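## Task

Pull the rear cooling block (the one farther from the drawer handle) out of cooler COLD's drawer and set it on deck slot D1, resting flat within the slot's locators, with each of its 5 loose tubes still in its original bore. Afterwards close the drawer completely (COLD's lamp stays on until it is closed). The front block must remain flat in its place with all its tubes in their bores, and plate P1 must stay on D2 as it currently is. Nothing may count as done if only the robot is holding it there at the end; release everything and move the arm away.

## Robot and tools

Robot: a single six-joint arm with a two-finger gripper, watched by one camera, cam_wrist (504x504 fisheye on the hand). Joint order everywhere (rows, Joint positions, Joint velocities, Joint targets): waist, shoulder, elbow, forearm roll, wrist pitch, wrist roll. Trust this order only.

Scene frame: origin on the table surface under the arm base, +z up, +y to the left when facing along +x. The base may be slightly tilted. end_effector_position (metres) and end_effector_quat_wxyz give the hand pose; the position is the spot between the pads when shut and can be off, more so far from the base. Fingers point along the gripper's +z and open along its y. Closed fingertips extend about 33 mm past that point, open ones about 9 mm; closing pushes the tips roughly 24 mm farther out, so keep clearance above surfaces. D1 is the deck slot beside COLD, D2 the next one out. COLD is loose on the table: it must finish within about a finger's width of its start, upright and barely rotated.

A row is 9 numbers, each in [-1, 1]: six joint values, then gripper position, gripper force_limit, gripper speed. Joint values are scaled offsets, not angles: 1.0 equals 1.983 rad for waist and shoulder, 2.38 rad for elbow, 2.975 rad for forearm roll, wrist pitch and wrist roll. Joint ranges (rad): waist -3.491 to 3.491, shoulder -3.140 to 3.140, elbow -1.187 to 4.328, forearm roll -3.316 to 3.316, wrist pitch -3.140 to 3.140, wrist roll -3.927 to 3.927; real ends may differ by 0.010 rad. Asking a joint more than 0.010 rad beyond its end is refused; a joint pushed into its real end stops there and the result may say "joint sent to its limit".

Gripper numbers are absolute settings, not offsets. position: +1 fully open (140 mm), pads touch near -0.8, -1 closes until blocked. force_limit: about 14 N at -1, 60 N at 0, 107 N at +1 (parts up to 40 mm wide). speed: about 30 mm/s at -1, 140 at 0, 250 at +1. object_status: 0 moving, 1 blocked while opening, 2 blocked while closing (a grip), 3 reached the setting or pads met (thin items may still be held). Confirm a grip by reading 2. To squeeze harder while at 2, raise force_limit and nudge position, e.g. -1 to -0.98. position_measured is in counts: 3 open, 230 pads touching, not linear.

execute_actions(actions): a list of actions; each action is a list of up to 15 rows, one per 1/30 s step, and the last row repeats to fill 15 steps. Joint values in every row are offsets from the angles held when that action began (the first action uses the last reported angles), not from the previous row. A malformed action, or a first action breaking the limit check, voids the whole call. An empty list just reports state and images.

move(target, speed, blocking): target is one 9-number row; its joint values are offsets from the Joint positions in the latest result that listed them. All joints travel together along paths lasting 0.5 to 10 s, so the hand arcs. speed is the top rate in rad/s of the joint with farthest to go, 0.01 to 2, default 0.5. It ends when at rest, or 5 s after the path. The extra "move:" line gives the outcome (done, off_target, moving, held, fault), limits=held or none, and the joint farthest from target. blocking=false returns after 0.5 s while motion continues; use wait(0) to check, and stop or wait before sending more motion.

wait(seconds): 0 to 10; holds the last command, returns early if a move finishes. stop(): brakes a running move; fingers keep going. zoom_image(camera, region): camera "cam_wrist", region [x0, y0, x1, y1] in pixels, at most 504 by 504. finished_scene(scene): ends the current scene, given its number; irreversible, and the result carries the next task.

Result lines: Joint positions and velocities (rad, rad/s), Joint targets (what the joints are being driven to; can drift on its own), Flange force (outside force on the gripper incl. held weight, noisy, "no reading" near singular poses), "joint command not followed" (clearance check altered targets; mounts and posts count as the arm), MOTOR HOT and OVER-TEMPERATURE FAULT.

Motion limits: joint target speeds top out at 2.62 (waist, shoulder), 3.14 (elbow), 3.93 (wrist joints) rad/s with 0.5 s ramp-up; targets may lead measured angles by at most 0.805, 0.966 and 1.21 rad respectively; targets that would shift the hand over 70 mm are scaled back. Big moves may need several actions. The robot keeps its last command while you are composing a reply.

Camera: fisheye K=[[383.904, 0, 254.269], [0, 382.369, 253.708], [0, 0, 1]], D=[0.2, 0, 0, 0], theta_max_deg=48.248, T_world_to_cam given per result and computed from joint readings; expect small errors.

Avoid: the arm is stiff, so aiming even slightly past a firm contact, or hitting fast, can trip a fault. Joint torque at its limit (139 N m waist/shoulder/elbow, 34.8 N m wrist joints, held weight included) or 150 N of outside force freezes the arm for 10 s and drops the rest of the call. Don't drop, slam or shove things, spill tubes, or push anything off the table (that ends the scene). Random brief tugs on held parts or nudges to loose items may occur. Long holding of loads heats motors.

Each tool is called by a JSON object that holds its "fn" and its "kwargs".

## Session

{"fn": "execute_actions", "kwargs": {"actions": []}}

Scene clock: 0.00 s.
end_effector_position=(+0.6260, +0.0037, +0.1100) position_measured=3 object_status=3 end_effector_quat_wxyz=(-0.175, +0.332, +0.797, +0.473)
Joint names: [waist, shoulder, elbow, forearm roll, wrist pitch, wrist roll]
Joint positions: [-0.64   0.703  0.407 -1.4   -1.876 -1.41 ]
Joint velocities: [-0.  0. -0.  0.  0.  0.]
Flange force (N, the push that the arm receives, along the gripper's own x y z axes): no reading
Joint targets: [-0.640 0.703 0.407 -1.400 -1.876 -1.410]
camera_calibration (this result's frames):
cam_wrist: T_world_to_cam=[[0.793107, 0.271508, 0.54522, -0.557157], [0.575676, -0.626531, -0.525411, -0.290368], [0.198944, 0.730577, -0.653207, 0.129559], [0, 0, 0, 1]] pos_world=[0.583268, -0.125305, 0.23584]

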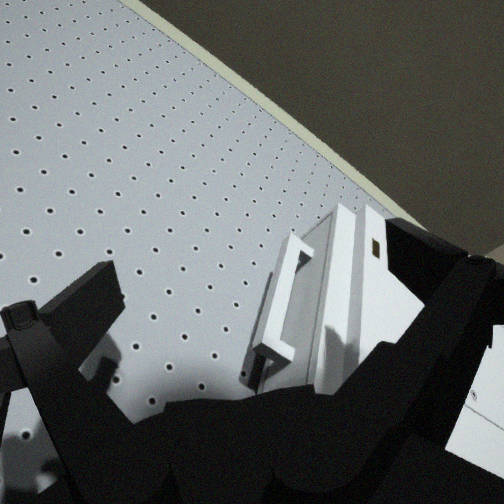

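{"fn": "move", "kwargs": {"target": [0,-0.2,0,0,0,0,1,0,0], "speed": 0.4}}

{"fn": "move", "kwargs": {"target": [0.02,-0.205,0.0815,0.34,-0.03,0.374,1,0,0], "speed": 1}}

Scene clock: 2.03 s.
end_effector_position=(+0.6938, +0.1017, +0.2772) position_measured=3 object_status=3 end_effector_quat_wxyz=(-0.086, +0.178, +0.877, +0.438)
Joint names: [waist, shoulder, elbow, forearm roll, wrist pitch, wrist roll]
Joint positions: [-0.64   0.307  0.407 -1.4   -1.876 -1.41 ]
Joint velocities: [-0.    -0.001  0.     0.001  0.    -0.   ]
Flange force (N, the push that the arm receives, along the gripper's own x y z axes): [3.3 2.6 -2.6]
Joint targets: [-0.640 0.307 0.407 -1.400 -1.876 -1.410]
move: done; limits=none; farthest joint: the shoulder, 0.001 radians from its target (0.397 radians at the start)
camera_calibration (this result's frames):
cam_wrist: T_world_to_cam=[[0.51941, 0.508534, 0.686736, -0.602107], [0.821595, -0.518139, -0.237724, -0.441564], [0.234934, 0.687696, -0.686936, 0.142453], [0, 0, 0, 1]] pos_world=[0.64206, -0.0205639, 0.406374]

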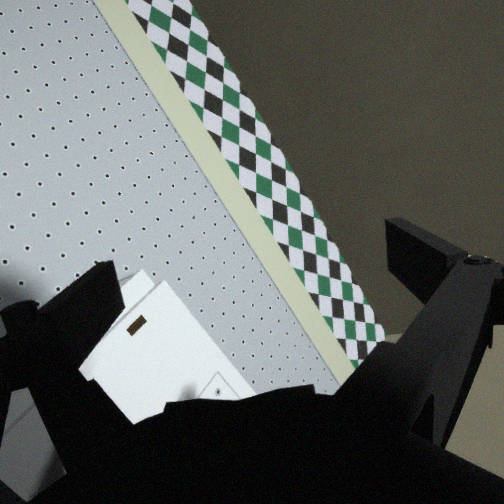

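Scene clock: 3.77 s.
end_effector_position=(+0.6021, -0.0552, +0.5282) position_measured=3 object_status=3 end_effector_quat_wxyz=(-0.128, -0.468, +0.874, -0.031)
Joint names: [waist, shoulder, elbow, forearm roll, wrist pitch, wrist roll]
Joint positions: [-0.6   -0.1    0.601 -0.388 -1.965 -0.297]
Joint velocities: [ 0.001 -0.002 -0.002  0.001  0.     0.001]
Flange force (N, the push that the arm receives, along the gripper's own x y z axes): [-0.1 2.1 -2.6]
Joint targets: [-0.600 -0.100 0.601 -0.388 -1.965 -0.297]
move: done; limits=none; farthest joint: the waist, 0.000 radians from its target (0.040 radians at the start)
camera_calibration (this result's frames):
cam_wrist: T_world_to_cam=[[-0.737185, 0.674909, 0.032493, 0.46428], [0.675452, 0.737351, 0.0088795, -0.360804], [-0.0179659, 0.0284933, -0.999433, 0.725291], [0, 0, 0, 1]] pos_world=[0.598997, -0.0679736, 0.712997]

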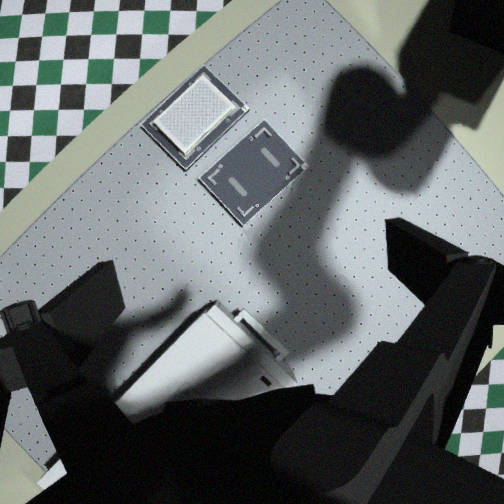

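{"fn": "move", "kwargs": {"target": [0.2895,-0.0276,-0.2632,0.0146,0.2975,0.136,-0.4,0,0], "speed": 0.9}}

Scene clock: 6.77 s.
end_effector_position=(+0.6544, +0.0656, +0.1994) position_measured=179 object_status=3 end_effector_quat_wxyz=(+0.001, +0.742, -0.671, -0.001)
Joint names: [waist, shoulder, elbow, forearm roll, wrist pitch, wrist roll]
Joint positions: [-0.026 -0.154 -0.026 -0.345 -1.08   0.108]
Joint velocities: [ 0.001 -0.     0.001  0.     0.001  0.001]
Flange force (N, the push that the arm receives, along the gripper's own x y z axes): [2.6 0.8 -4.4]
Joint targets: [-0.026 -0.154 -0.026 -0.345 -1.080 0.108]
move: done; limits=none; farthest joint: the waist, 0.000 radians from its target (0.574 radians at the start)
camera_calibration (this result's frames):
cam_wrist: T_world_to_cam=[[-0.998827, 0.0479393, 0.00687637, 0.649412], [0.0480297, 0.962317, 0.267655, -0.138048], [0.00621397, 0.267672, -0.96349, 0.355459], [0, 0, 0, 1]] pos_world=[0.653071, 0.00656732, 0.374965]

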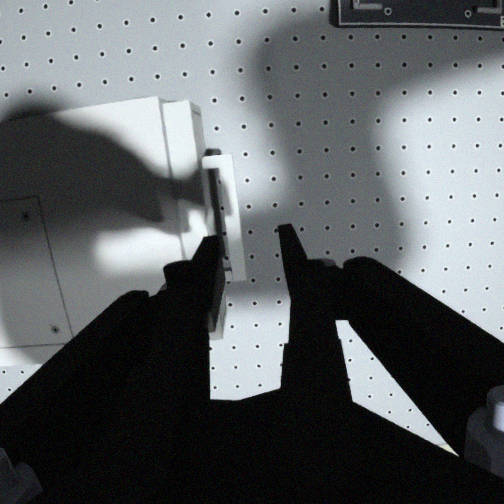

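{"fn": "move", "kwargs": {"target": [0.0328,0.0514,-0.0138,0.0048,0.0504,-0.0185,-0.4,0,0], "speed": 0.15}}

{"fn": "zoom_image", "kwargs": {"camera": "cam_wrist", "region": [130,130,370,370]}}

Scene clock: 9.50 s.
end_effector_position=(+0.6596, +0.0709, +0.1253) position_measured=179 object_status=3 end_effector_quat_wxyz=(+0.000, +0.730, -0.684, -0.000)
Joint names: [waist, shoulder, elbow, forearm roll, wrist pitch, wrist roll]
Joint positions: [ 0.039 -0.052 -0.058 -0.331 -0.931  0.053]
Joint velocities: [ 0.     0.002  0.     0.     0.001 -0.   ]
Flange force (N, the push that the arm receives, along the gripper's own x y z axes): [0.0 3.9 -4.9]
Joint targets: [0.039 -0.052 -0.058 -0.331 -0.930 0.052]
move: done; limits=none; farthest joint: the waist, 0.000 radians from its target (0.065 radians at the start)
camera_calibration (this result's frames):
cam_wrist: T_world_to_cam=[[-0.996508, 0.08331, 0.00559462, 0.651062], [0.0817588, 0.959959, 0.267946, -0.145633], [0.016952, 0.267468, -0.963418, 0.27556], [0, 0, 0, 1]] pos_world=[0.656024, 0.0118578, 0.300859]

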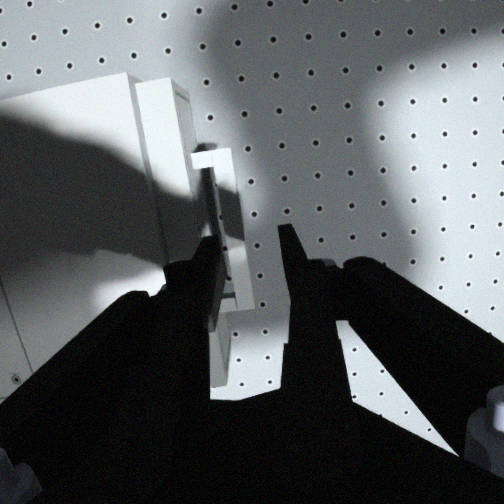

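Region (130, 130, 370, 370) of cam_wrist's 504x504 image, scaled by 2.100, with more detail than that image has.

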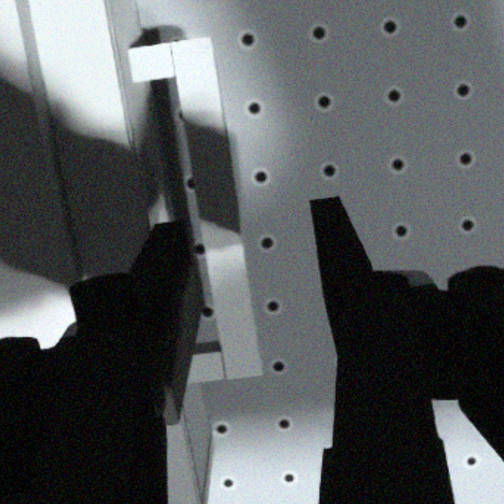

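{"fn": "move", "kwargs": {"target": [-0.0012,0.0043,0.0062,-0.0007,-0.0021,0.001,-0.4,0,0], "speed": 0.05}}

{"fn": "move", "kwargs": {"target": [0.0065,0.0178,-0.0026,-0.0002,0.0146,0,-0.4,0,0], "speed": 0.015}}

{"fn": "zoom_image", "kwargs": {"camera": "cam_wrist", "region": [130,130,370,370]}}

Scene clock: 11.37 s.
end_effector_position=(+0.6642, +0.0715, +0.1254) position_measured=179 object_status=3 end_effector_quat_wxyz=(-0.001, +0.730, -0.683, -0.001)
Joint names: [waist, shoulder, elbow, forearm roll, wrist pitch, wrist roll]
Joint positions: [ 0.036 -0.044 -0.044 -0.333 -0.937  0.055]
Joint velocities: [ 0.     0.     0.002  0.    -0.001  0.001]
Flange force (N, the push that the arm receives, along the gripper's own x y z axes): [0.3 4.7 -4.4]
Joint targets: [0.036 -0.044 -0.044 -0.333 -0.937 0.055]
move: done; limits=none; farthest joint: the shoulder, 0.001 radians from its target (0.009 radians at the start)
camera_calibration (this result's frames):
cam_wrist: T_world_to_cam=[[-0.996638, 0.0817618, 0.00532799, 0.655756], [0.0801696, 0.95967, 0.269455, -0.145735], [0.016918, 0.268976, -0.962998, 0.275324], [0, 0, 0, 1]] pos_world=[0.660577, 0.0121862, 0.300912]

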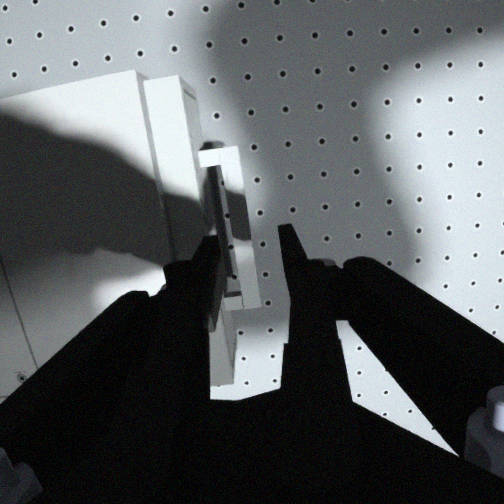

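Scene clock: 14.47 s.
end_effector_position=(+0.6645, +0.0708, +0.1025) position_measured=179 object_status=3 end_effector_quat_wxyz=(-0.000, +0.730, -0.684, -0.001)
Joint names: [waist, shoulder, elbow, forearm roll, wrist pitch, wrist roll]
Joint positions: [ 0.049 -0.009 -0.05  -0.333 -0.893  0.055]
Joint velocities: [ 0.     0.002 -0.     0.     0.001 -0.   ]
Flange force (N, the push that the arm receives, along the gripper's own x y z axes): [0.1 1.9 -4.1]
Joint targets: [0.049 -0.009 -0.050 -0.333 -0.893 0.055]
move: done; limits=none; farthest joint: the waist, 0.000 radians from its target (0.012 radians at the start)
camera_calibration (this result's frames):
cam_wrist: T_world_to_cam=[[-0.996532, 0.083042, 0.00526105, 0.656105], [0.0813942, 0.959722, 0.268903, -0.139702], [0.0172811, 0.268399, -0.963153, 0.253208], [0, 0, 0, 1]] pos_world=[0.660824, 0.0116297, 0.277992]

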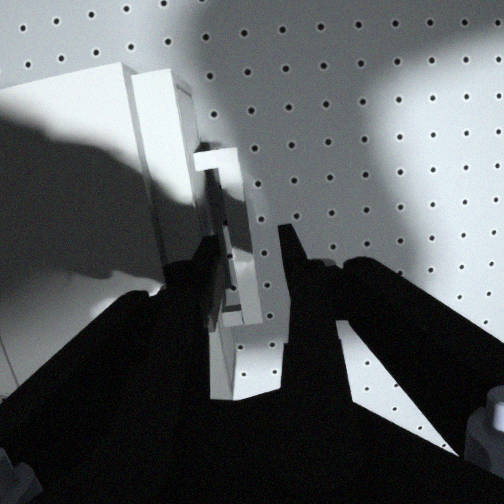

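Region (130, 130, 370, 370) of cam_wrist's 504x504 image, scaled by 2.100, with more detail than that image has.

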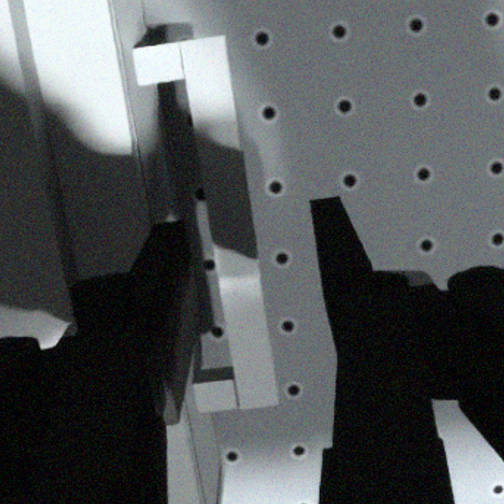

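{"fn": "move", "kwargs": {"target": [0.0082,0.0213,-0.0028,-0.0004,0.0167,0.0003,-0.4,0,0], "speed": 0.015}}

{"fn": "move", "kwargs": {"target": [0.0201,-0.079,-0.1143,-0.0023,0.0409,0.0007,-0.4,0,0], "speed": 0.1}}

Scene clock: 20.27 s.
end_effector_position=(+0.6632, +0.0708, +0.0751) position_measured=179 object_status=3 end_effector_quat_wxyz=(+0.000, +0.730, -0.684, -0.001)
Joint names: [waist, shoulder, elbow, forearm roll, wrist pitch, wrist roll]
Joint positions: [ 0.066  0.033 -0.057 -0.334 -0.844  0.056]
Joint velocities: [ 0.001  0.002 -0.001  0.     0.001  0.   ]
Flange force (N, the push that the arm receives, along the gripper's own x y z axes): [2.2 -0.8 -2.9]
Joint targets: [0.066 0.033 -0.057 -0.334 -0.844 0.056]
move: done; limits=none; farthest joint: the waist, 0.000 radians from its target (0.016 radians at the start)
camera_calibration (this result's frames):
cam_wrist: T_world_to_cam=[[-0.996545, 0.0827548, 0.00705537, 0.654819], [0.0816073, 0.959844, 0.268402, -0.132335], [0.0154395, 0.26805, -0.963281, 0.228152], [0, 0, 0, 1]] pos_world=[0.659833, 0.0116755, 0.250674]

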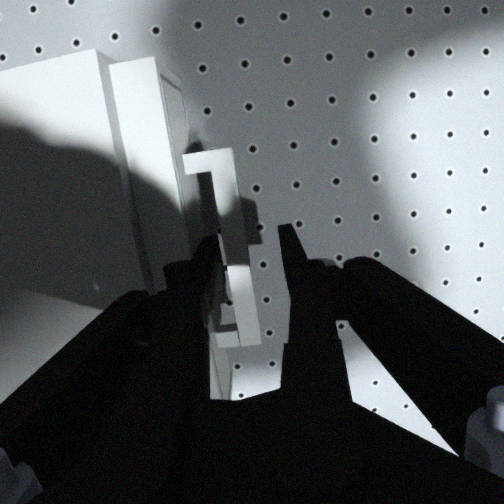

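Scene clock: 23.37 s.
end_effector_position=(+0.5734, +0.0649, +0.0750) position_measured=179 object_status=3 end_effector_quat_wxyz=(+0.000, +0.730, -0.683, -0.001)
Joint names: [waist, shoulder, elbow, forearm roll, wrist pitch, wrist roll]
Joint positions: [ 0.105 -0.123 -0.329 -0.341 -0.722  0.058]
Joint velocities: [ 0.001 -0.001 -0.001  0.001  0.001 -0.   ]
Flange force (N, the push that the arm receives, along the gripper's own x y z axes): [-0.3 -1.0 -3.7]
Joint targets: [0.105 -0.123 -0.329 -0.341 -0.722 0.058]
move: done; limits=none; farthest joint: the waist, 0.000 radians from its target (0.040 radians at the start)
camera_calibration (this result's frames):
cam_wrist: T_world_to_cam=[[-0.996601, 0.0820612, 0.00726173, 0.565902], [0.0809953, 0.959908, 0.26836, -0.118952], [0.0150514, 0.268036, -0.963291, 0.231252], [0, 0, 0, 1]] pos_world=[0.570133, 0.00576041, 0.250576]

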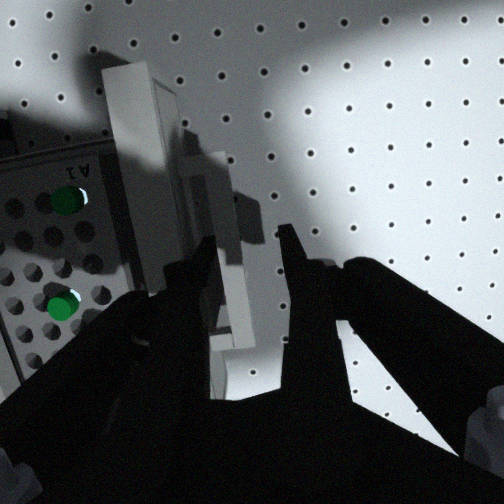

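{"fn": "move", "kwargs": {"target": [0.03,-0.0763,-0.1034,0.005,0.0367,-0.0128,-0.4,0,0], "speed": 0.13}}

{"fn": "move", "kwargs": {"target": [0.054,-0.0863,-0.1069,0.0276,0.0364,-0.0467,-0.4,0,0], "speed": 0.1}}

{"fn": "move", "kwargs": {"target": [-0.0215,-0.0946,0.0112,0.0084,-0.0729,-0.0054,-0.4,0,0], "speed": 0.15}}

Scene clock: 26.57 s.
end_effector_position=(+0.4888, +0.0593, +0.0753) position_measured=179 object_status=3 end_effector_quat_wxyz=(+0.000, +0.730, -0.684, -0.001)
Joint names: [waist, shoulder, elbow, forearm roll, wrist pitch, wrist roll]
Joint positions: [ 0.165 -0.274 -0.575 -0.326 -0.613  0.02 ]
Joint velocities: [ 0.001 -0.001 -0.001  0.     0.    -0.   ]
Flange force (N, the push that the arm receives, along the gripper's own x y z axes): [1.9 -0.7 -5.3]
Joint targets: [0.165 -0.275 -0.575 -0.326 -0.613 0.020]
move: done; limits=none; farthest joint: the elbow, 0.001 radians from its target (0.246 radians at the start)
camera_calibration (this result's frames):
cam_wrist: T_world_to_cam=[[-0.996586, 0.0823022, 0.00647684, 0.482103], [0.081016, 0.959889, 0.268422, -0.106873], [0.0158746, 0.26803, -0.96328, 0.233875], [0, 0, 0, 1]] pos_world=[0.485403, 0.000222115, 0.250851]

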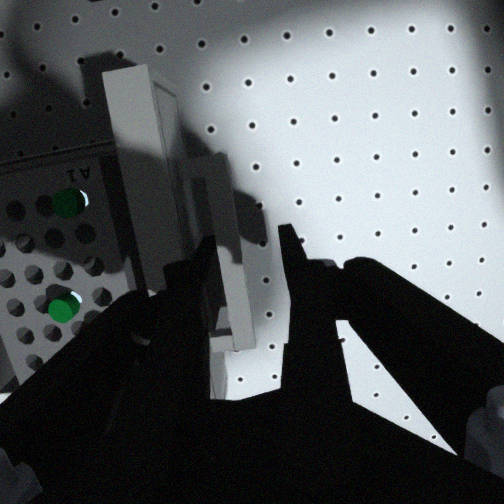

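Scene clock: 29.47 s.
end_effector_position=(+0.4061, +0.0539, +0.0755) position_measured=179 object_status=3 end_effector_quat_wxyz=(+0.000, +0.730, -0.684, -0.001)
Joint names: [waist, shoulder, elbow, forearm roll, wrist pitch, wrist roll]
Joint positions: [ 0.272 -0.446 -0.829 -0.244 -0.505 -0.119]
Joint velocities: [ 0.001 -0.    -0.001  0.001  0.    -0.   ]
Flange force (N, the push that the arm receives, along the gripper's own x y z axes): no reading
Joint targets: [0.272 -0.446 -0.829 -0.244 -0.505 -0.119]
move: done; limits=none; farthest joint: the elbow, 0.001 radians from its target (0.255 radians at the start)
camera_calibration (this result's frames):
cam_wrist: T_world_to_cam=[[-0.996583, 0.0823458, 0.00648073, 0.400089], [0.0810623, 0.95994, 0.268224, -0.09502], [0.015866, 0.267833, -0.963335, 0.236838], [0, 0, 0, 1]] pos_world=[0.402667, -0.00516527, 0.251048]

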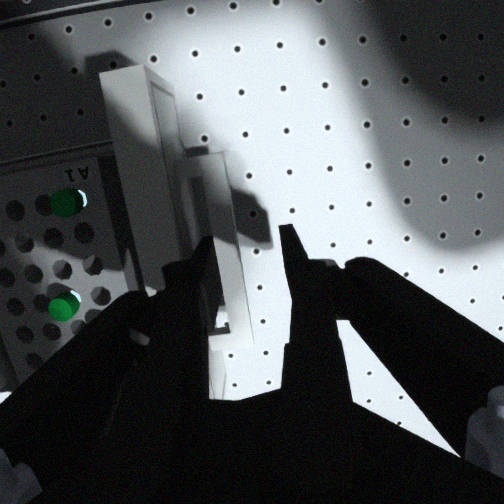

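Scene clock: 31.30 s.
end_effector_position=(+0.4086, +0.0541, +0.1399) position_measured=179 object_status=3 end_effector_quat_wxyz=(-0.000, +0.730, -0.684, -0.001)
Joint names: [waist, shoulder, elbow, forearm roll, wrist pitch, wrist roll]
Joint positions: [ 0.229 -0.633 -0.802 -0.219 -0.721 -0.135]
Joint velocities: [-0.    -0.001  0.002  0.001 -0.001  0.   ]
Flange force (N, the push that the arm receives, along the gripper's own x y z axes): no reading
Joint targets: [0.229 -0.633 -0.802 -0.219 -0.722 -0.135]
move: done; limits=none; farthest joint: the waist, 0.000 radians from its target (0.043 radians at the start)
camera_calibration (this result's frames):
cam_wrist: T_world_to_cam=[[-0.996591, 0.0823236, 0.00543279, 0.402367], [0.080757, 0.959914, 0.268411, -0.112553], [0.0168815, 0.267934, -0.963289, 0.298319], [0, 0, 0, 1]] pos_world=[0.405049, -0.00501273, 0.315392]

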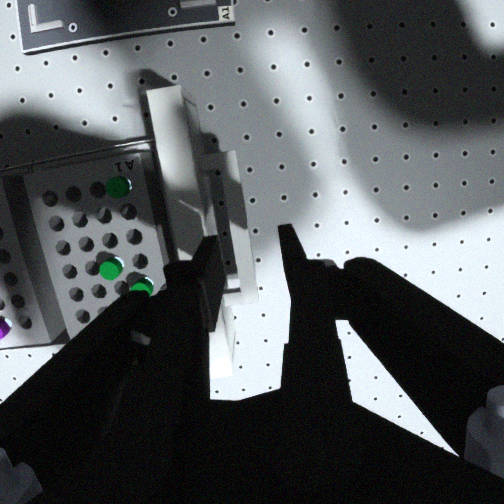

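{"fn": "move", "kwargs": {"target": [-0.114,0.2501,0.2933,-0.0424,-0.0857,0.0719,0.4,0,0], "speed": 0.6}}

{"fn": "move", "kwargs": {"target": [0.0195,0.048,-0.0068,-0.001,0.0355,0.0005,0.38,0,0], "speed": 0.06}}

Scene clock: 34.37 s.
end_effector_position=(+0.6393, +0.0623, +0.1598) position_measured=78 object_status=3 end_effector_quat_wxyz=(-0.001, +0.730, -0.683, +0.001)
Joint names: [waist, shoulder, elbow, forearm roll, wrist pitch, wrist roll]
Joint positions: [ 0.003 -0.137 -0.104 -0.345 -0.976  0.079]
Joint velocities: [-0.     0.002  0.001 -0.001 -0.     0.001]
Flange force (N, the push that the arm receives, along the gripper's own x y z axes): [0.9 0.7 -2.8]
Joint targets: [0.003 -0.137 -0.104 -0.345 -0.976 0.079]
move: done; limits=none; farthest joint: the waist, 0.000 radians from its target (0.226 radians at the start)
camera_calibration (this result's frames):
cam_wrist: T_world_to_cam=[[-0.996656, 0.0816564, 0.00294682, 0.631969], [0.0794582, 0.960157, 0.267927, -0.14352], [0.0190485, 0.267265, -0.963435, 0.310131], [0, 0, 0, 1]] pos_world=[0.635352, 0.00330984, 0.335382]

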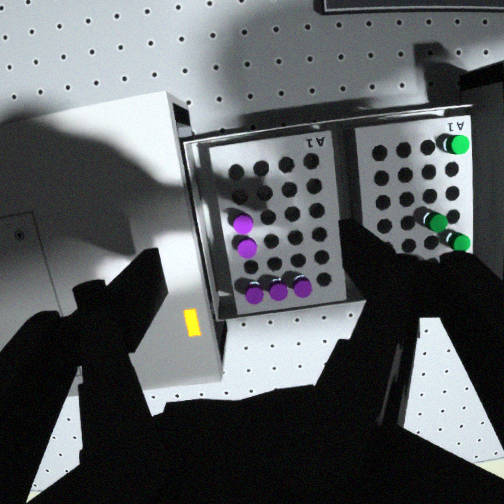

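Scene clock: 45.80 s.
end_effector_position=(+0.6389, +0.0622, +0.1186) position_measured=81 object_status=3 end_effector_quat_wxyz=(+0.002, +0.730, -0.683, -0.003)
Joint names: [waist, shoulder, elbow, forearm roll, wrist pitch, wrist roll]
Joint positions: [ 0.03  -0.072 -0.115 -0.347 -0.904  0.08 ]
Joint velocities: [-0.     0.    -0.001 -0.     0.     0.   ]
Flange force (N, the push that the arm receives, along the gripper's own x y z axes): [1.0 10.1 -33.0]
Joint targets: [0.030 -0.072 -0.115 -0.347 -0.904 0.080]
FORCE FAULT: contact force on the arm reached its limit, and the arm stopped for 10 seconds. The contact can be on any part of the arm, not only on its tool. That time counts as 20 of the actions that you can send in this scene. The arm's remaining commands of this call were not run. The arm holds still and accepts commands again. Move the arm away from the contact; if what it grips holds it there, let go first. Pushing or pulling that hard again can fault the arm again.
move: fault; limits=none; farthest joint: the wrist pitch, 0.034 radians from its target (0.106 radians at the start)
camera_calibration (this result's frames):
cam_wrist: T_world_to_cam=[[-0.996573, 0.0819068, 0.011527, 0.630568], [0.0819929, 0.959884, 0.26814, -0.134037], [0.0108979, 0.268166, -0.963311, 0.275542], [0, 0, 0, 1]] pos_world=[0.636395, 0.00312081, 0.294104]

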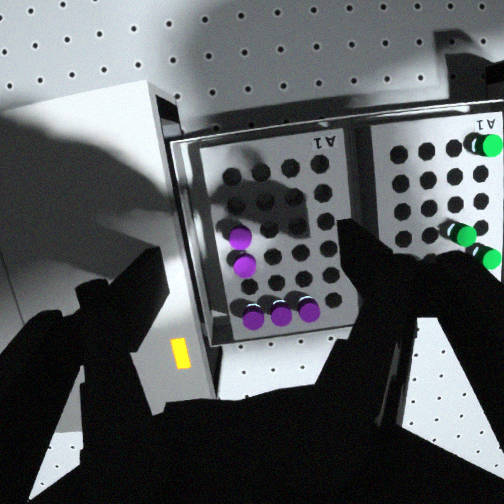

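{"fn": "move", "kwargs": {"target": [-0.002,-0.005,0.0006,0,-0.003,0,0.38,0,0], "speed": 0.05}}

{"fn": "move", "kwargs": {"target": [0.0042,-0.0166,-0.0241,-0.0005,0.0086,0,0.36,0,0], "speed": 0.08}}

Scene clock: 48.27 s.
end_effector_position=(+0.6397, +0.0623, +0.1247) position_measured=81 object_status=3 end_effector_quat_wxyz=(+0.001, +0.730, -0.683, -0.002)
Joint names: [waist, shoulder, elbow, forearm roll, wrist pitch, wrist roll]
Joint positions: [ 0.026 -0.082 -0.114 -0.347 -0.913  0.08 ]
Joint velocities: [-0.    -0.001 -0.001  0.001 -0.001 -0.   ]
Flange force (N, the push that the arm receives, along the gripper's own x y z axes): [-0.5 2.9 -4.0]
Joint targets: [0.026 -0.082 -0.114 -0.347 -0.913 0.080]
move: done; limits=none; farthest joint: the waist, 0.000 radians from its target (0.004 radians at the start)
camera_calibration (this result's frames):
cam_wrist: T_world_to_cam=[[-0.996604, 0.0819007, 0.00849595, 0.631709], [0.081169, 0.959845, 0.268533, -0.135318], [0.0138382, 0.268311, -0.963233, 0.279481], [0, 0, 0, 1]] pos_world=[0.63668, 0.00315909, 0.300176]

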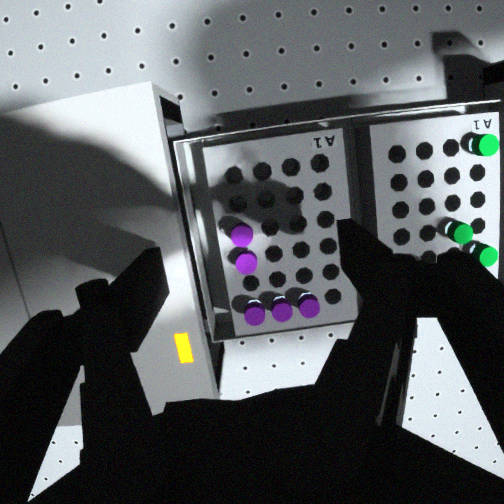

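Scene clock: 49.30 s.
end_effector_position=(+0.6211, +0.0616, +0.1229) position_measured=84 object_status=3 end_effector_quat_wxyz=(+0.001, +0.730, -0.684, -0.002)
Joint names: [waist, shoulder, elbow, forearm roll, wrist pitch, wrist roll]
Joint positions: [ 0.034 -0.115 -0.171 -0.348 -0.888  0.08 ]
Joint velocities: [ 0.    -0.001 -0.003  0.     0.001  0.   ]
Flange force (N, the push that the arm receives, along the gripper's own x y z axes): [-1.2 6.0 -5.0]
Joint targets: [0.034 -0.115 -0.171 -0.348 -0.888 0.080]
move: done; limits=none; farthest joint: the waist, 0.000 radians from its target (0.008 radians at the start)
camera_calibration (this result's frames):
cam_wrist: T_world_to_cam=[[-0.996513, 0.0829801, 0.00875305, 0.613069], [0.08227, 0.959604, 0.269056, -0.133411], [0.0139268, 0.268838, -0.963085, 0.278168], [0, 0, 0, 1]] pos_world=[0.618033, 0.00236688, 0.298428]

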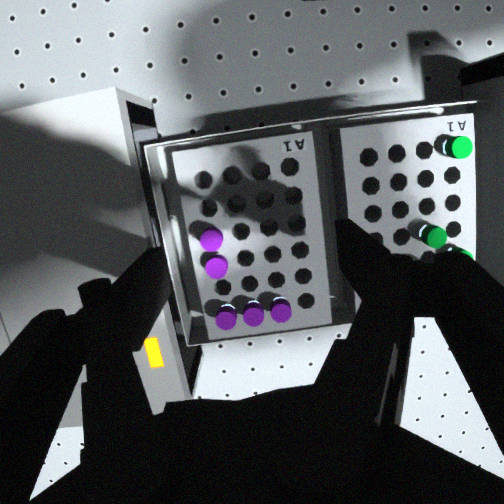

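{"fn": "move", "kwargs": {"target": [0.0005,-0.002,-0.003,0,0.001,0,0.29,0,0], "speed": 0.05}}

{"fn": "move", "kwargs": {"target": [0.005,0.013,-0.0015,-0.0004,0.0109,0,0.29,0,0], "speed": 0.013}}

Scene clock: 50.80 s.
end_effector_position=(+0.6187, +0.0614, +0.1227) position_measured=93 object_status=3 end_effector_quat_wxyz=(+0.001, +0.730, -0.684, -0.002)
Joint names: [waist, shoulder, elbow, forearm roll, wrist pitch, wrist roll]
Joint positions: [ 0.035 -0.119 -0.178 -0.348 -0.885  0.08 ]
Joint velocities: [ 0.    -0.001 -0.001 -0.     0.    -0.   ]
Flange force (N, the push that the arm receives, along the gripper's own x y z axes): [-0.1 1.0 -4.3]
Joint targets: [0.035 -0.119 -0.178 -0.348 -0.885 0.080]
move: done; limits=none; farthest joint: the waist, 0.000 radians from its target (0.001 radians at the start)
camera_calibration (this result's frames):
cam_wrist: T_world_to_cam=[[-0.996503, 0.0830664, 0.00908451, 0.610627], [0.0824443, 0.959632, 0.268904, -0.133028], [0.0136191, 0.268713, -0.963124, 0.278214], [0, 0, 0, 1]] pos_world=[0.61567, 0.00217558, 0.29818]

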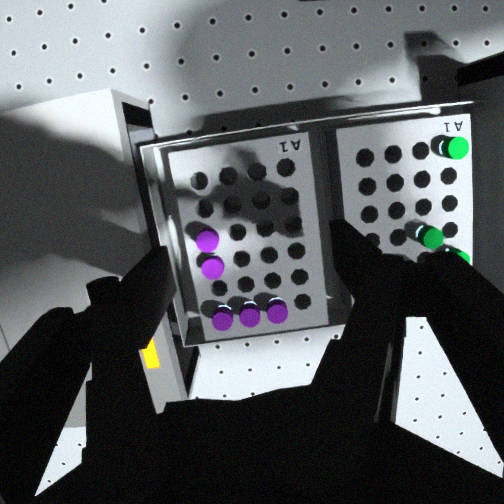

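Scene clock: 53.50 s.
end_effector_position=(+0.6196, +0.0613, +0.1073) position_measured=93 object_status=3 end_effector_quat_wxyz=(+0.000, +0.729, -0.684, -0.002)
Joint names: [waist, shoulder, elbow, forearm roll, wrist pitch, wrist roll]
Joint positions: [ 0.045 -0.093 -0.182 -0.35  -0.852  0.08 ]
Joint velocities: [ 0.     0.    -0.    -0.001  0.001 -0.   ]
Flange force (N, the push that the arm receives, along the gripper's own x y z axes): [0.3 3.5 -5.6]
Joint targets: [0.045 -0.093 -0.182 -0.350 -0.852 0.080]
move: done; limits=none; farthest joint: the waist, 0.000 radians from its target (0.009 radians at the start)
camera_calibration (this result's frames):
cam_wrist: T_world_to_cam=[[-0.996443, 0.0839276, 0.00761684, 0.611773], [0.08288, 0.959604, 0.268871, -0.129128], [0.0152565, 0.268546, -0.963146, 0.26243], [0, 0, 0, 1]] pos_world=[0.616295, 0.0020923, 0.282817]

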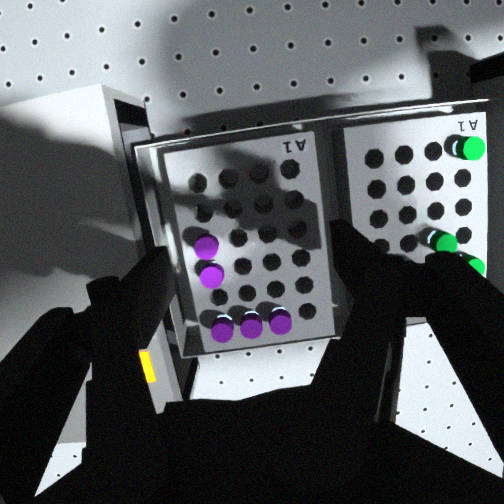

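{"fn": "move", "kwargs": {"target": [0.0055,0.0135,-0.0024,-0.0005,0.011,0,0.29,0,0], "speed": 0.013}}

{"fn": "zoom_image", "kwargs": {"camera": "cam_wrist", "region": [60,170,420,400]}}

Scene clock: 56.60 s.
end_effector_position=(+0.6184, +0.0611, +0.0907) position_measured=93 object_status=3 end_effector_quat_wxyz=(+0.001, +0.729, -0.685, -0.002)
Joint names: [waist, shoulder, elbow, forearm roll, wrist pitch, wrist roll]
Joint positions: [ 0.056 -0.066 -0.187 -0.351 -0.82   0.08 ]
Joint velocities: [ 0.001 -0.    -0.    -0.     0.001 -0.   ]
Flange force (N, the push that the arm receives, along the gripper's own x y z axes): [-0.2 3.6 -4.8]
Joint targets: [0.056 -0.066 -0.187 -0.351 -0.820 0.080]
move: done; limits=none; farthest joint: the waist, 0.000 radians from its target (0.011 radians at the start)
camera_calibration (this result's frames):
cam_wrist: T_world_to_cam=[[-0.996351, 0.0848658, 0.00909181, 0.610434], [0.0841866, 0.959624, 0.268393, -0.125191], [0.0140527, 0.268179, -0.963267, 0.247304], [0, 0, 0, 1]] pos_world=[0.615271, 0.00200928, 0.26627]

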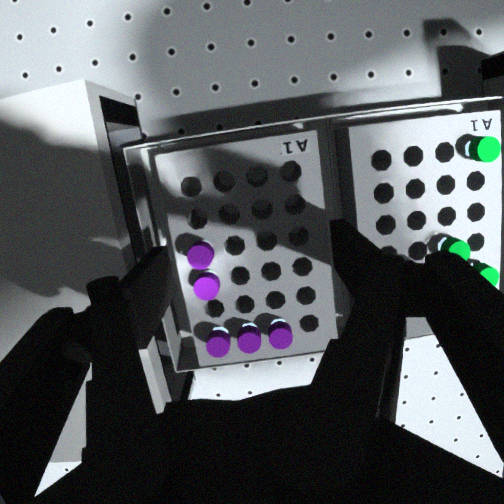

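Region (60, 170, 420, 400) of cam_wrist's 504x504 image, scaled by 1.400, with more detail than that image has; it fills the top 322 rows of this view, and the rest is white.

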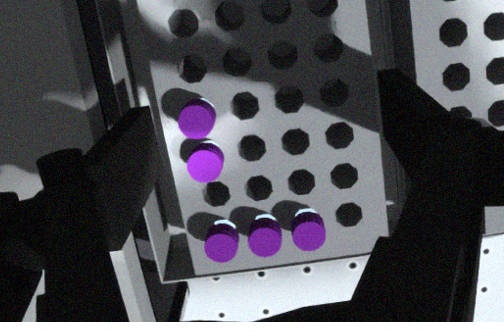

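{"fn": "move", "kwargs": {"target": [0.0032,0.0095,0.0003,-0.0003,0.0064,0.001,0.33,0,0], "speed": 0.01}}

{"fn": "zoom_image", "kwargs": {"camera": "cam_wrist", "region": [60,170,420,400]}}

Scene clock: 59.17 s.
end_effector_position=(+0.6190, +0.0613, +0.0806) position_measured=87 object_status=3 end_effector_quat_wxyz=(+0.001, +0.730, -0.684, -0.002)
Joint names: [waist, shoulder, elbow, forearm roll, wrist pitch, wrist roll]
Joint positions: [ 0.063 -0.047 -0.187 -0.352 -0.801  0.083]
Joint velocities: [0.    0.001 0.001 0.    0.001 0.   ]
Flange force (N, the push that the arm receives, along the gripper's own x y z axes): [-1.2 3.8 -5.5]
Joint targets: [0.063 -0.047 -0.187 -0.352 -0.801 0.083]
move: done; limits=none; farthest joint: the waist, 0.000 radians from its target (0.006 radians at the start)
camera_calibration (this result's frames):
cam_wrist: T_world_to_cam=[[-0.996573, 0.0821974, 0.00921929, 0.611445], [0.0816531, 0.959891, 0.268221, -0.121097], [0.0131976, 0.268055, -0.963313, 0.238023], [0, 0, 0, 1]] pos_world=[0.616097, 0.00217733, 0.256134]

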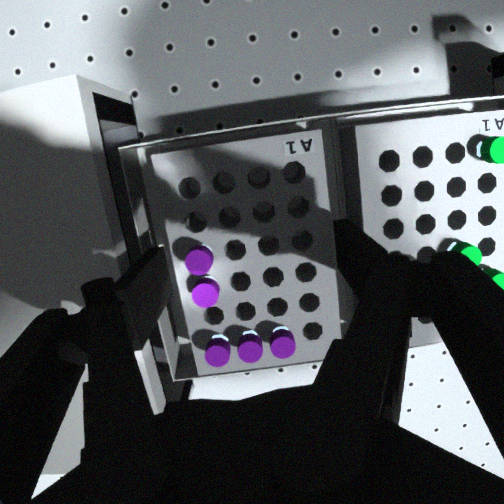

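Region (60, 170, 420, 400) of cam_wrist's 504x504 image, scaled by 1.400, with more detail than that image has; it fills the top 322 rows of this view, and the rest is white.

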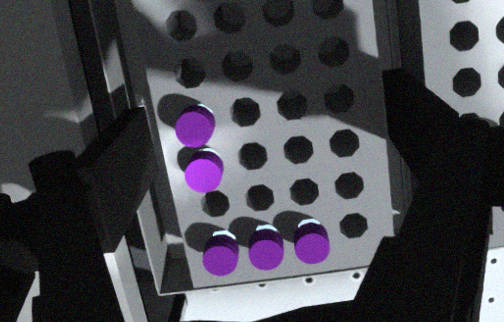

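{"fn": "move", "kwargs": {"target": [0.0023,0.0056,-0.001,-0.0002,0.0047,0,0.31,0,0], "speed": 0.01}}

Scene clock: 61.07 s.
end_effector_position=(+0.6183, +0.0612, +0.0738) position_measured=90 object_status=3 end_effector_quat_wxyz=(+0.001, +0.730, -0.684, -0.002)
Joint names: [waist, shoulder, elbow, forearm roll, wrist pitch, wrist roll]
Joint positions: [ 0.067 -0.036 -0.189 -0.353 -0.787  0.083]
Joint velocities: [ 0.001  0.001 -0.001 -0.002  0.001  0.   ]
Flange force (N, the push that the arm receives, along the gripper's own x y z axes): [2.7 -1.0 -4.4]
Joint targets: [0.067 -0.036 -0.189 -0.353 -0.787 0.083]
move: done; limits=none; farthest joint: the waist, 0.000 radians from its target (0.005 radians at the start)
camera_calibration (this result's frames):
cam_wrist: T_world_to_cam=[[-0.996552, 0.082438, 0.00942577, 0.610809], [0.0819448, 0.959962, 0.267878, -0.119308], [0.0130349, 0.267726, -0.963407, 0.231594], [0, 0, 0, 1]] pos_world=[0.615461, 0.00217365, 0.249321]

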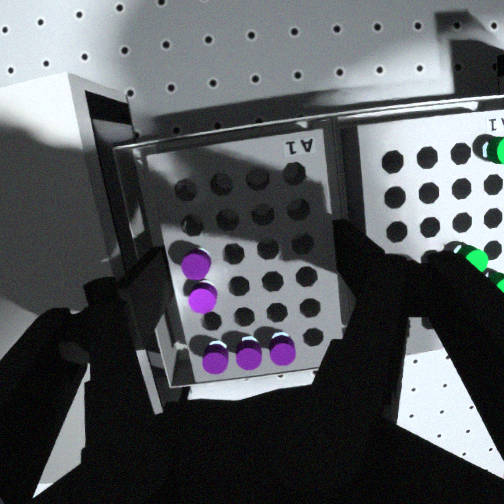

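{"fn": "move", "kwargs": {"target": [0.0018,0.0052,-0.0001,-0.0002,0.0037,0,0.3,0,0], "speed": 0.01}}

Scene clock: 62.80 s.
end_effector_position=(+0.6183, +0.0612, +0.0680) position_measured=91 object_status=3 end_effector_quat_wxyz=(+0.001, +0.730, -0.684, -0.002)
Joint names: [waist, shoulder, elbow, forearm roll, wrist pitch, wrist roll]
Joint positions: [ 0.071 -0.026 -0.189 -0.353 -0.776  0.083]
Joint velocities: [ 0.     0.001 -0.001 -0.001  0.001 -0.   ]
Flange force (N, the push that the arm receives, along the gripper's own x y z axes): [-0.8 3.4 -4.7]
Joint targets: [0.071 -0.026 -0.189 -0.353 -0.776 0.083]
move: done; limits=none; farthest joint: the waist, 0.000 radians from its target (0.003 radians at the start)
camera_calibration (this result's frames):
cam_wrist: T_world_to_cam=[[-0.996529, 0.0826982, 0.00951937, 0.610797], [0.0822235, 0.959998, 0.267662, -0.117945], [0.0129966, 0.267516, -0.963466, 0.226117], [0, 0, 0, 1]] pos_world=[0.615436, 0.00222501, 0.243611]

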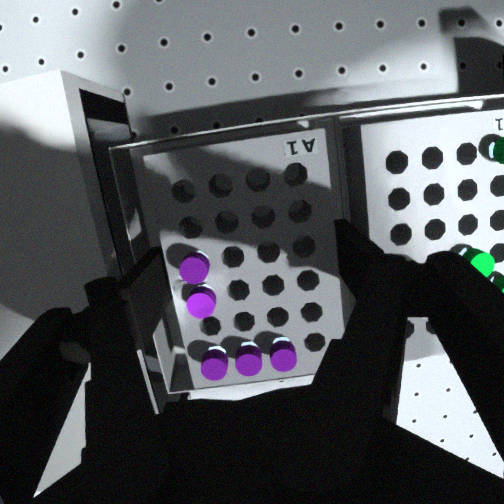

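{"fn": "move", "kwargs": {"target": [0,0,0,0,0,0,-1,0.3,-1]}}

{"fn": "move", "kwargs": {"target": [-0.0181,-0.0469,0.0046,0.0017,-0.0366,-0.001,-1,0.3,-1], "speed": 0.05}}

Scene clock: 64.00 s.
end_effector_position=(+0.6183, +0.0612, +0.0680) position_measured=104 object_status=2 end_effector_quat_wxyz=(+0.001, +0.730, -0.684, -0.002)
Joint names: [waist, shoulder, elbow, forearm roll, wrist pitch, wrist roll]
Joint positions: [ 0.071 -0.026 -0.189 -0.353 -0.776  0.083]
Joint velocities: [-0.     0.001  0.001  0.    -0.     0.   ]
Flange force (N, the push that the arm receives, along the gripper's own x y z axes): [-2.1 2.3 -24.1]
Joint targets: [0.071 -0.026 -0.189 -0.353 -0.776 0.083]
move: done; limits=none; farthest joint: the waist, 0.000 radians from its target (0.000 radians at the start)
camera_calibration (this result's frames):
cam_wrist: T_world_to_cam=[[-0.996526, 0.0827228, 0.00962536, 0.610736], [0.0822756, 0.959996, 0.267652, -0.117953], [0.0129006, 0.267514, -0.963467, 0.226136], [0, 0, 0, 1]] pos_world=[0.615402, 0.00221845, 0.243566]

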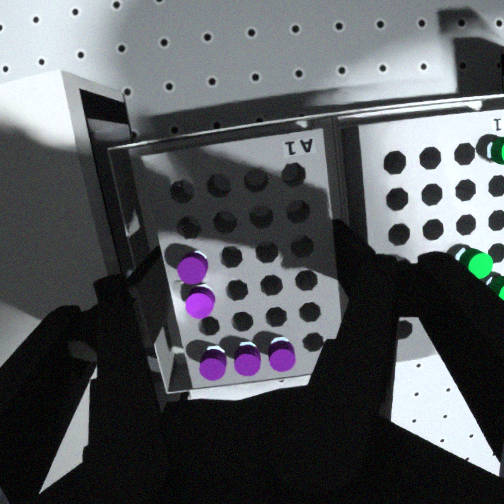

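Scene clock: 66.47 s.
end_effector_position=(+0.6187, +0.0610, +0.1229) position_measured=105 object_status=2 end_effector_quat_wxyz=(+0.001, +0.730, -0.684, -0.002)
Joint names: [waist, shoulder, elbow, forearm roll, wrist pitch, wrist roll]
Joint positions: [ 0.035 -0.119 -0.178 -0.348 -0.885  0.08 ]
Joint velocities: [-0.001 -0.001 -0.     0.002 -0.001  0.   ]
Flange force (N, the push that the arm receives, along the gripper's own x y z axes): [0.4 4.7 2.4]
Joint targets: [0.035 -0.119 -0.178 -0.348 -0.885 0.080]
move: done; limits=none; farthest joint: the waist, 0.000 radians from its target (0.036 radians at the start)
camera_calibration (this result's frames):
cam_wrist: T_world_to_cam=[[-0.996481, 0.0833622, 0.0086898, 0.610719], [0.0826308, 0.959762, 0.268383, -0.132731], [0.0140329, 0.268157, -0.963273, 0.278329], [0, 0, 0, 1]] pos_world=[0.615632, 0.0018435, 0.298423]

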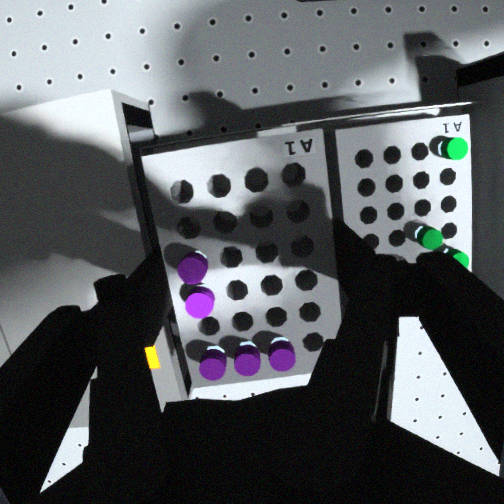

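{"fn": "move", "kwargs": {"target": [-0.0166,-0.0393,0.0071,0.0007,-0.0316,0,-1,0.3,-1], "speed": 0.1}}

{"fn": "move", "kwargs": {"target": [-0.3152,0.0781,-0.0493,-0.121,-0.0317,-0.28,-1,0.3,-1], "speed": 0.3}}

Scene clock: 68.90 s.
end_effector_position=(+0.6183, +0.0614, +0.1717) position_measured=105 object_status=2 end_effector_quat_wxyz=(-0.001, +0.730, -0.683, +0.001)
Joint names: [waist, shoulder, elbow, forearm roll, wrist pitch, wrist roll]
Joint positions: [ 0.002 -0.197 -0.161 -0.346 -0.979  0.08 ]
Joint velocities: [-0.001 -0.    -0.001  0.    -0.001  0.   ]
Flange force (N, the push that the arm receives, along the gripper's own x y z axes): [0.2 2.5 5.5]
Joint targets: [0.002 -0.197 -0.161 -0.346 -0.979 0.080]
move: done; limits=none; farthest joint: the wrist pitch, 0.001 radians from its target (0.094 radians at the start)
camera_calibration (this result's frames):
cam_wrist: T_world_to_cam=[[-0.996683, 0.0813467, 0.00232461, 0.611185], [0.078987, 0.960106, 0.26825, -0.143984], [0.0195894, 0.267544, -0.963347, 0.32182], [0, 0, 0, 1]] pos_world=[0.614226, 0.0024213, 0.347227]

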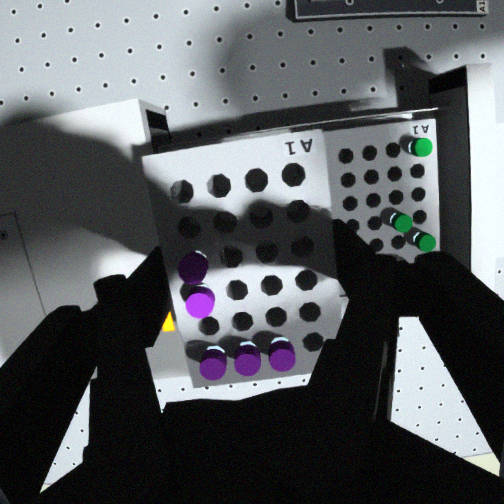

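Scene clock: 72.13 s.
end_effector_position=(+0.4861, -0.1553, +0.1694) position_measured=105 object_status=2 end_effector_quat_wxyz=(-0.000, -0.007, +1.000, +0.000)
Joint names: [waist, shoulder, elbow, forearm roll, wrist pitch, wrist roll]
Joint positions: [-0.623 -0.042 -0.279 -0.706 -1.073 -0.752]
Joint velocities: [-0.001  0.001 -0.    -0.001 -0.    -0.001]
Flange force (N, the push that the arm receives, along the gripper's own x y z axes): [1.3 0.3 5.0]
Joint targets: [-0.623 -0.042 -0.279 -0.706 -1.073 -0.753]
move: done; limits=none; farthest joint: the wrist pitch, 0.001 radians from its target (0.095 radians at the start)
camera_calibration (this result's frames):
cam_wrist: T_world_to_cam=[[0.133373, 0.991051, 0.00541914, 0.0884622], [0.954989, -0.129978, 0.26665, -0.519708], [0.264968, -0.0303886, -0.963778, 0.214704], [0, 0, 0, 1]] pos_world=[0.427627, -0.148696, 0.345028]

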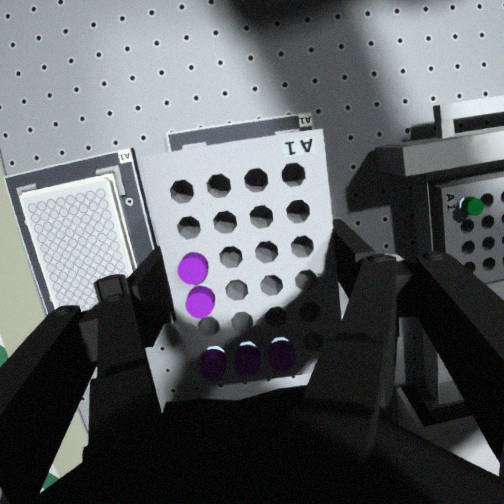

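{"fn": "move", "kwargs": {"target": [0.0451,0.0503,-0.0128,-0.014,0.0517,0.001,-1,0.3,-1], "speed": 0.08}}

{"fn": "zoom_image", "kwargs": {"camera": "cam_wrist", "region": [100,80,380,300]}}

Scene clock: 76.23 s.
end_effector_position=(+0.4836, -0.1547, +0.0999) position_measured=105 object_status=2 end_effector_quat_wxyz=(-0.000, +0.005, +1.000, +0.001)
Joint names: [waist, shoulder, elbow, forearm roll, wrist pitch, wrist roll]
Joint positions: [-0.534  0.058 -0.309 -0.748 -0.919 -0.75 ]
Joint velocities: [ 0.     0.001  0.001 -0.001  0.001 -0.   ]
Flange force (N, the push that the arm receives, along the gripper's own x y z axes): [0.8 -2.7 3.8]
Joint targets: [-0.534 0.058 -0.309 -0.748 -0.919 -0.750]
move: done; limits=none; farthest joint: the waist, 0.000 radians from its target (0.090 radians at the start)
camera_calibration (this result's frames):
cam_wrist: T_world_to_cam=[[0.157201, 0.98755, 0.0057321, 0.0765104], [0.951578, -0.153022, 0.266615, -0.500579], [0.264173, -0.0364576, -0.963786, 0.147845], [0, 0, 0, 1]] pos_world=[0.425256, -0.146768, 0.275514]

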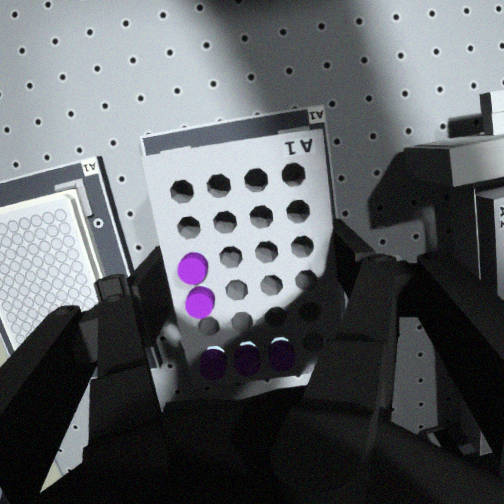

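Region (100, 80, 380, 300) of cam_wrist's 504x504 image, scaled by 1.800, with more detail than that image has; it fills the top 396 rows of this view, and the rest is white.

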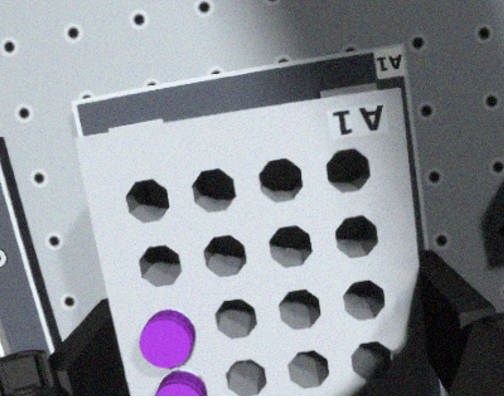

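{"fn": "move", "kwargs": {"target": [0.014,0.0186,0.0005,-0.0047,0.0141,0.0042,-1,0.3,-1], "speed": 0.03}}

{"fn": "zoom_image", "kwargs": {"camera": "cam_wrist", "region": [100,80,380,300]}}

Scene clock: 79.20 s.
end_effector_position=(+0.4842, -0.1538, +0.0785) position_measured=105 object_status=2 end_effector_quat_wxyz=(-0.001, +0.002, +1.000, +0.001)
Joint names: [waist, shoulder, elbow, forearm roll, wrist pitch, wrist roll]
Joint positions: [-0.506  0.095 -0.308 -0.762 -0.877 -0.737]
Joint velocities: [ 0.001  0.001 -0.    -0.001  0.001  0.001]
Flange force (N, the push that the arm receives, along the gripper's own x y z axes): [2.8 0.7 3.5]
Joint targets: [-0.506 0.095 -0.308 -0.762 -0.877 -0.737]
move: done; limits=none; farthest joint: the waist, 0.000 radians from its target (0.027 radians at the start)
camera_calibration (this result's frames):
cam_wrist: T_world_to_cam=[[0.15147, 0.988442, 0.00619917, 0.078553], [0.9529, -0.147684, 0.2649, -0.495037], [0.262753, -0.034217, -0.964256, 0.128202], [0, 0, 0, 1]] pos_world=[0.426136, -0.146368, 0.254267]

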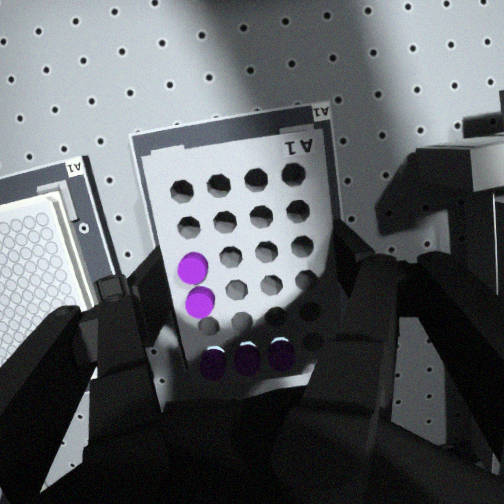

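Region (100, 80, 380, 300) of cam_wrist's 504x504 image, scaled by 1.800, with more detail than that image has; it fills the top 396 rows of this view, and the rest is white.

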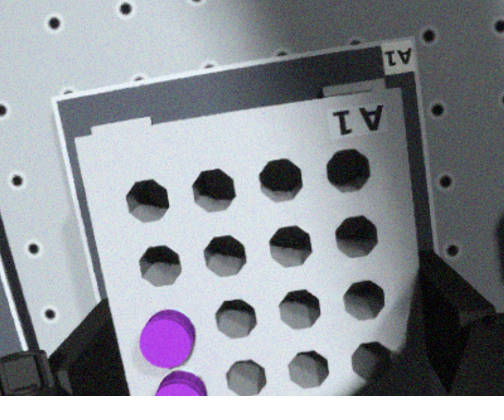

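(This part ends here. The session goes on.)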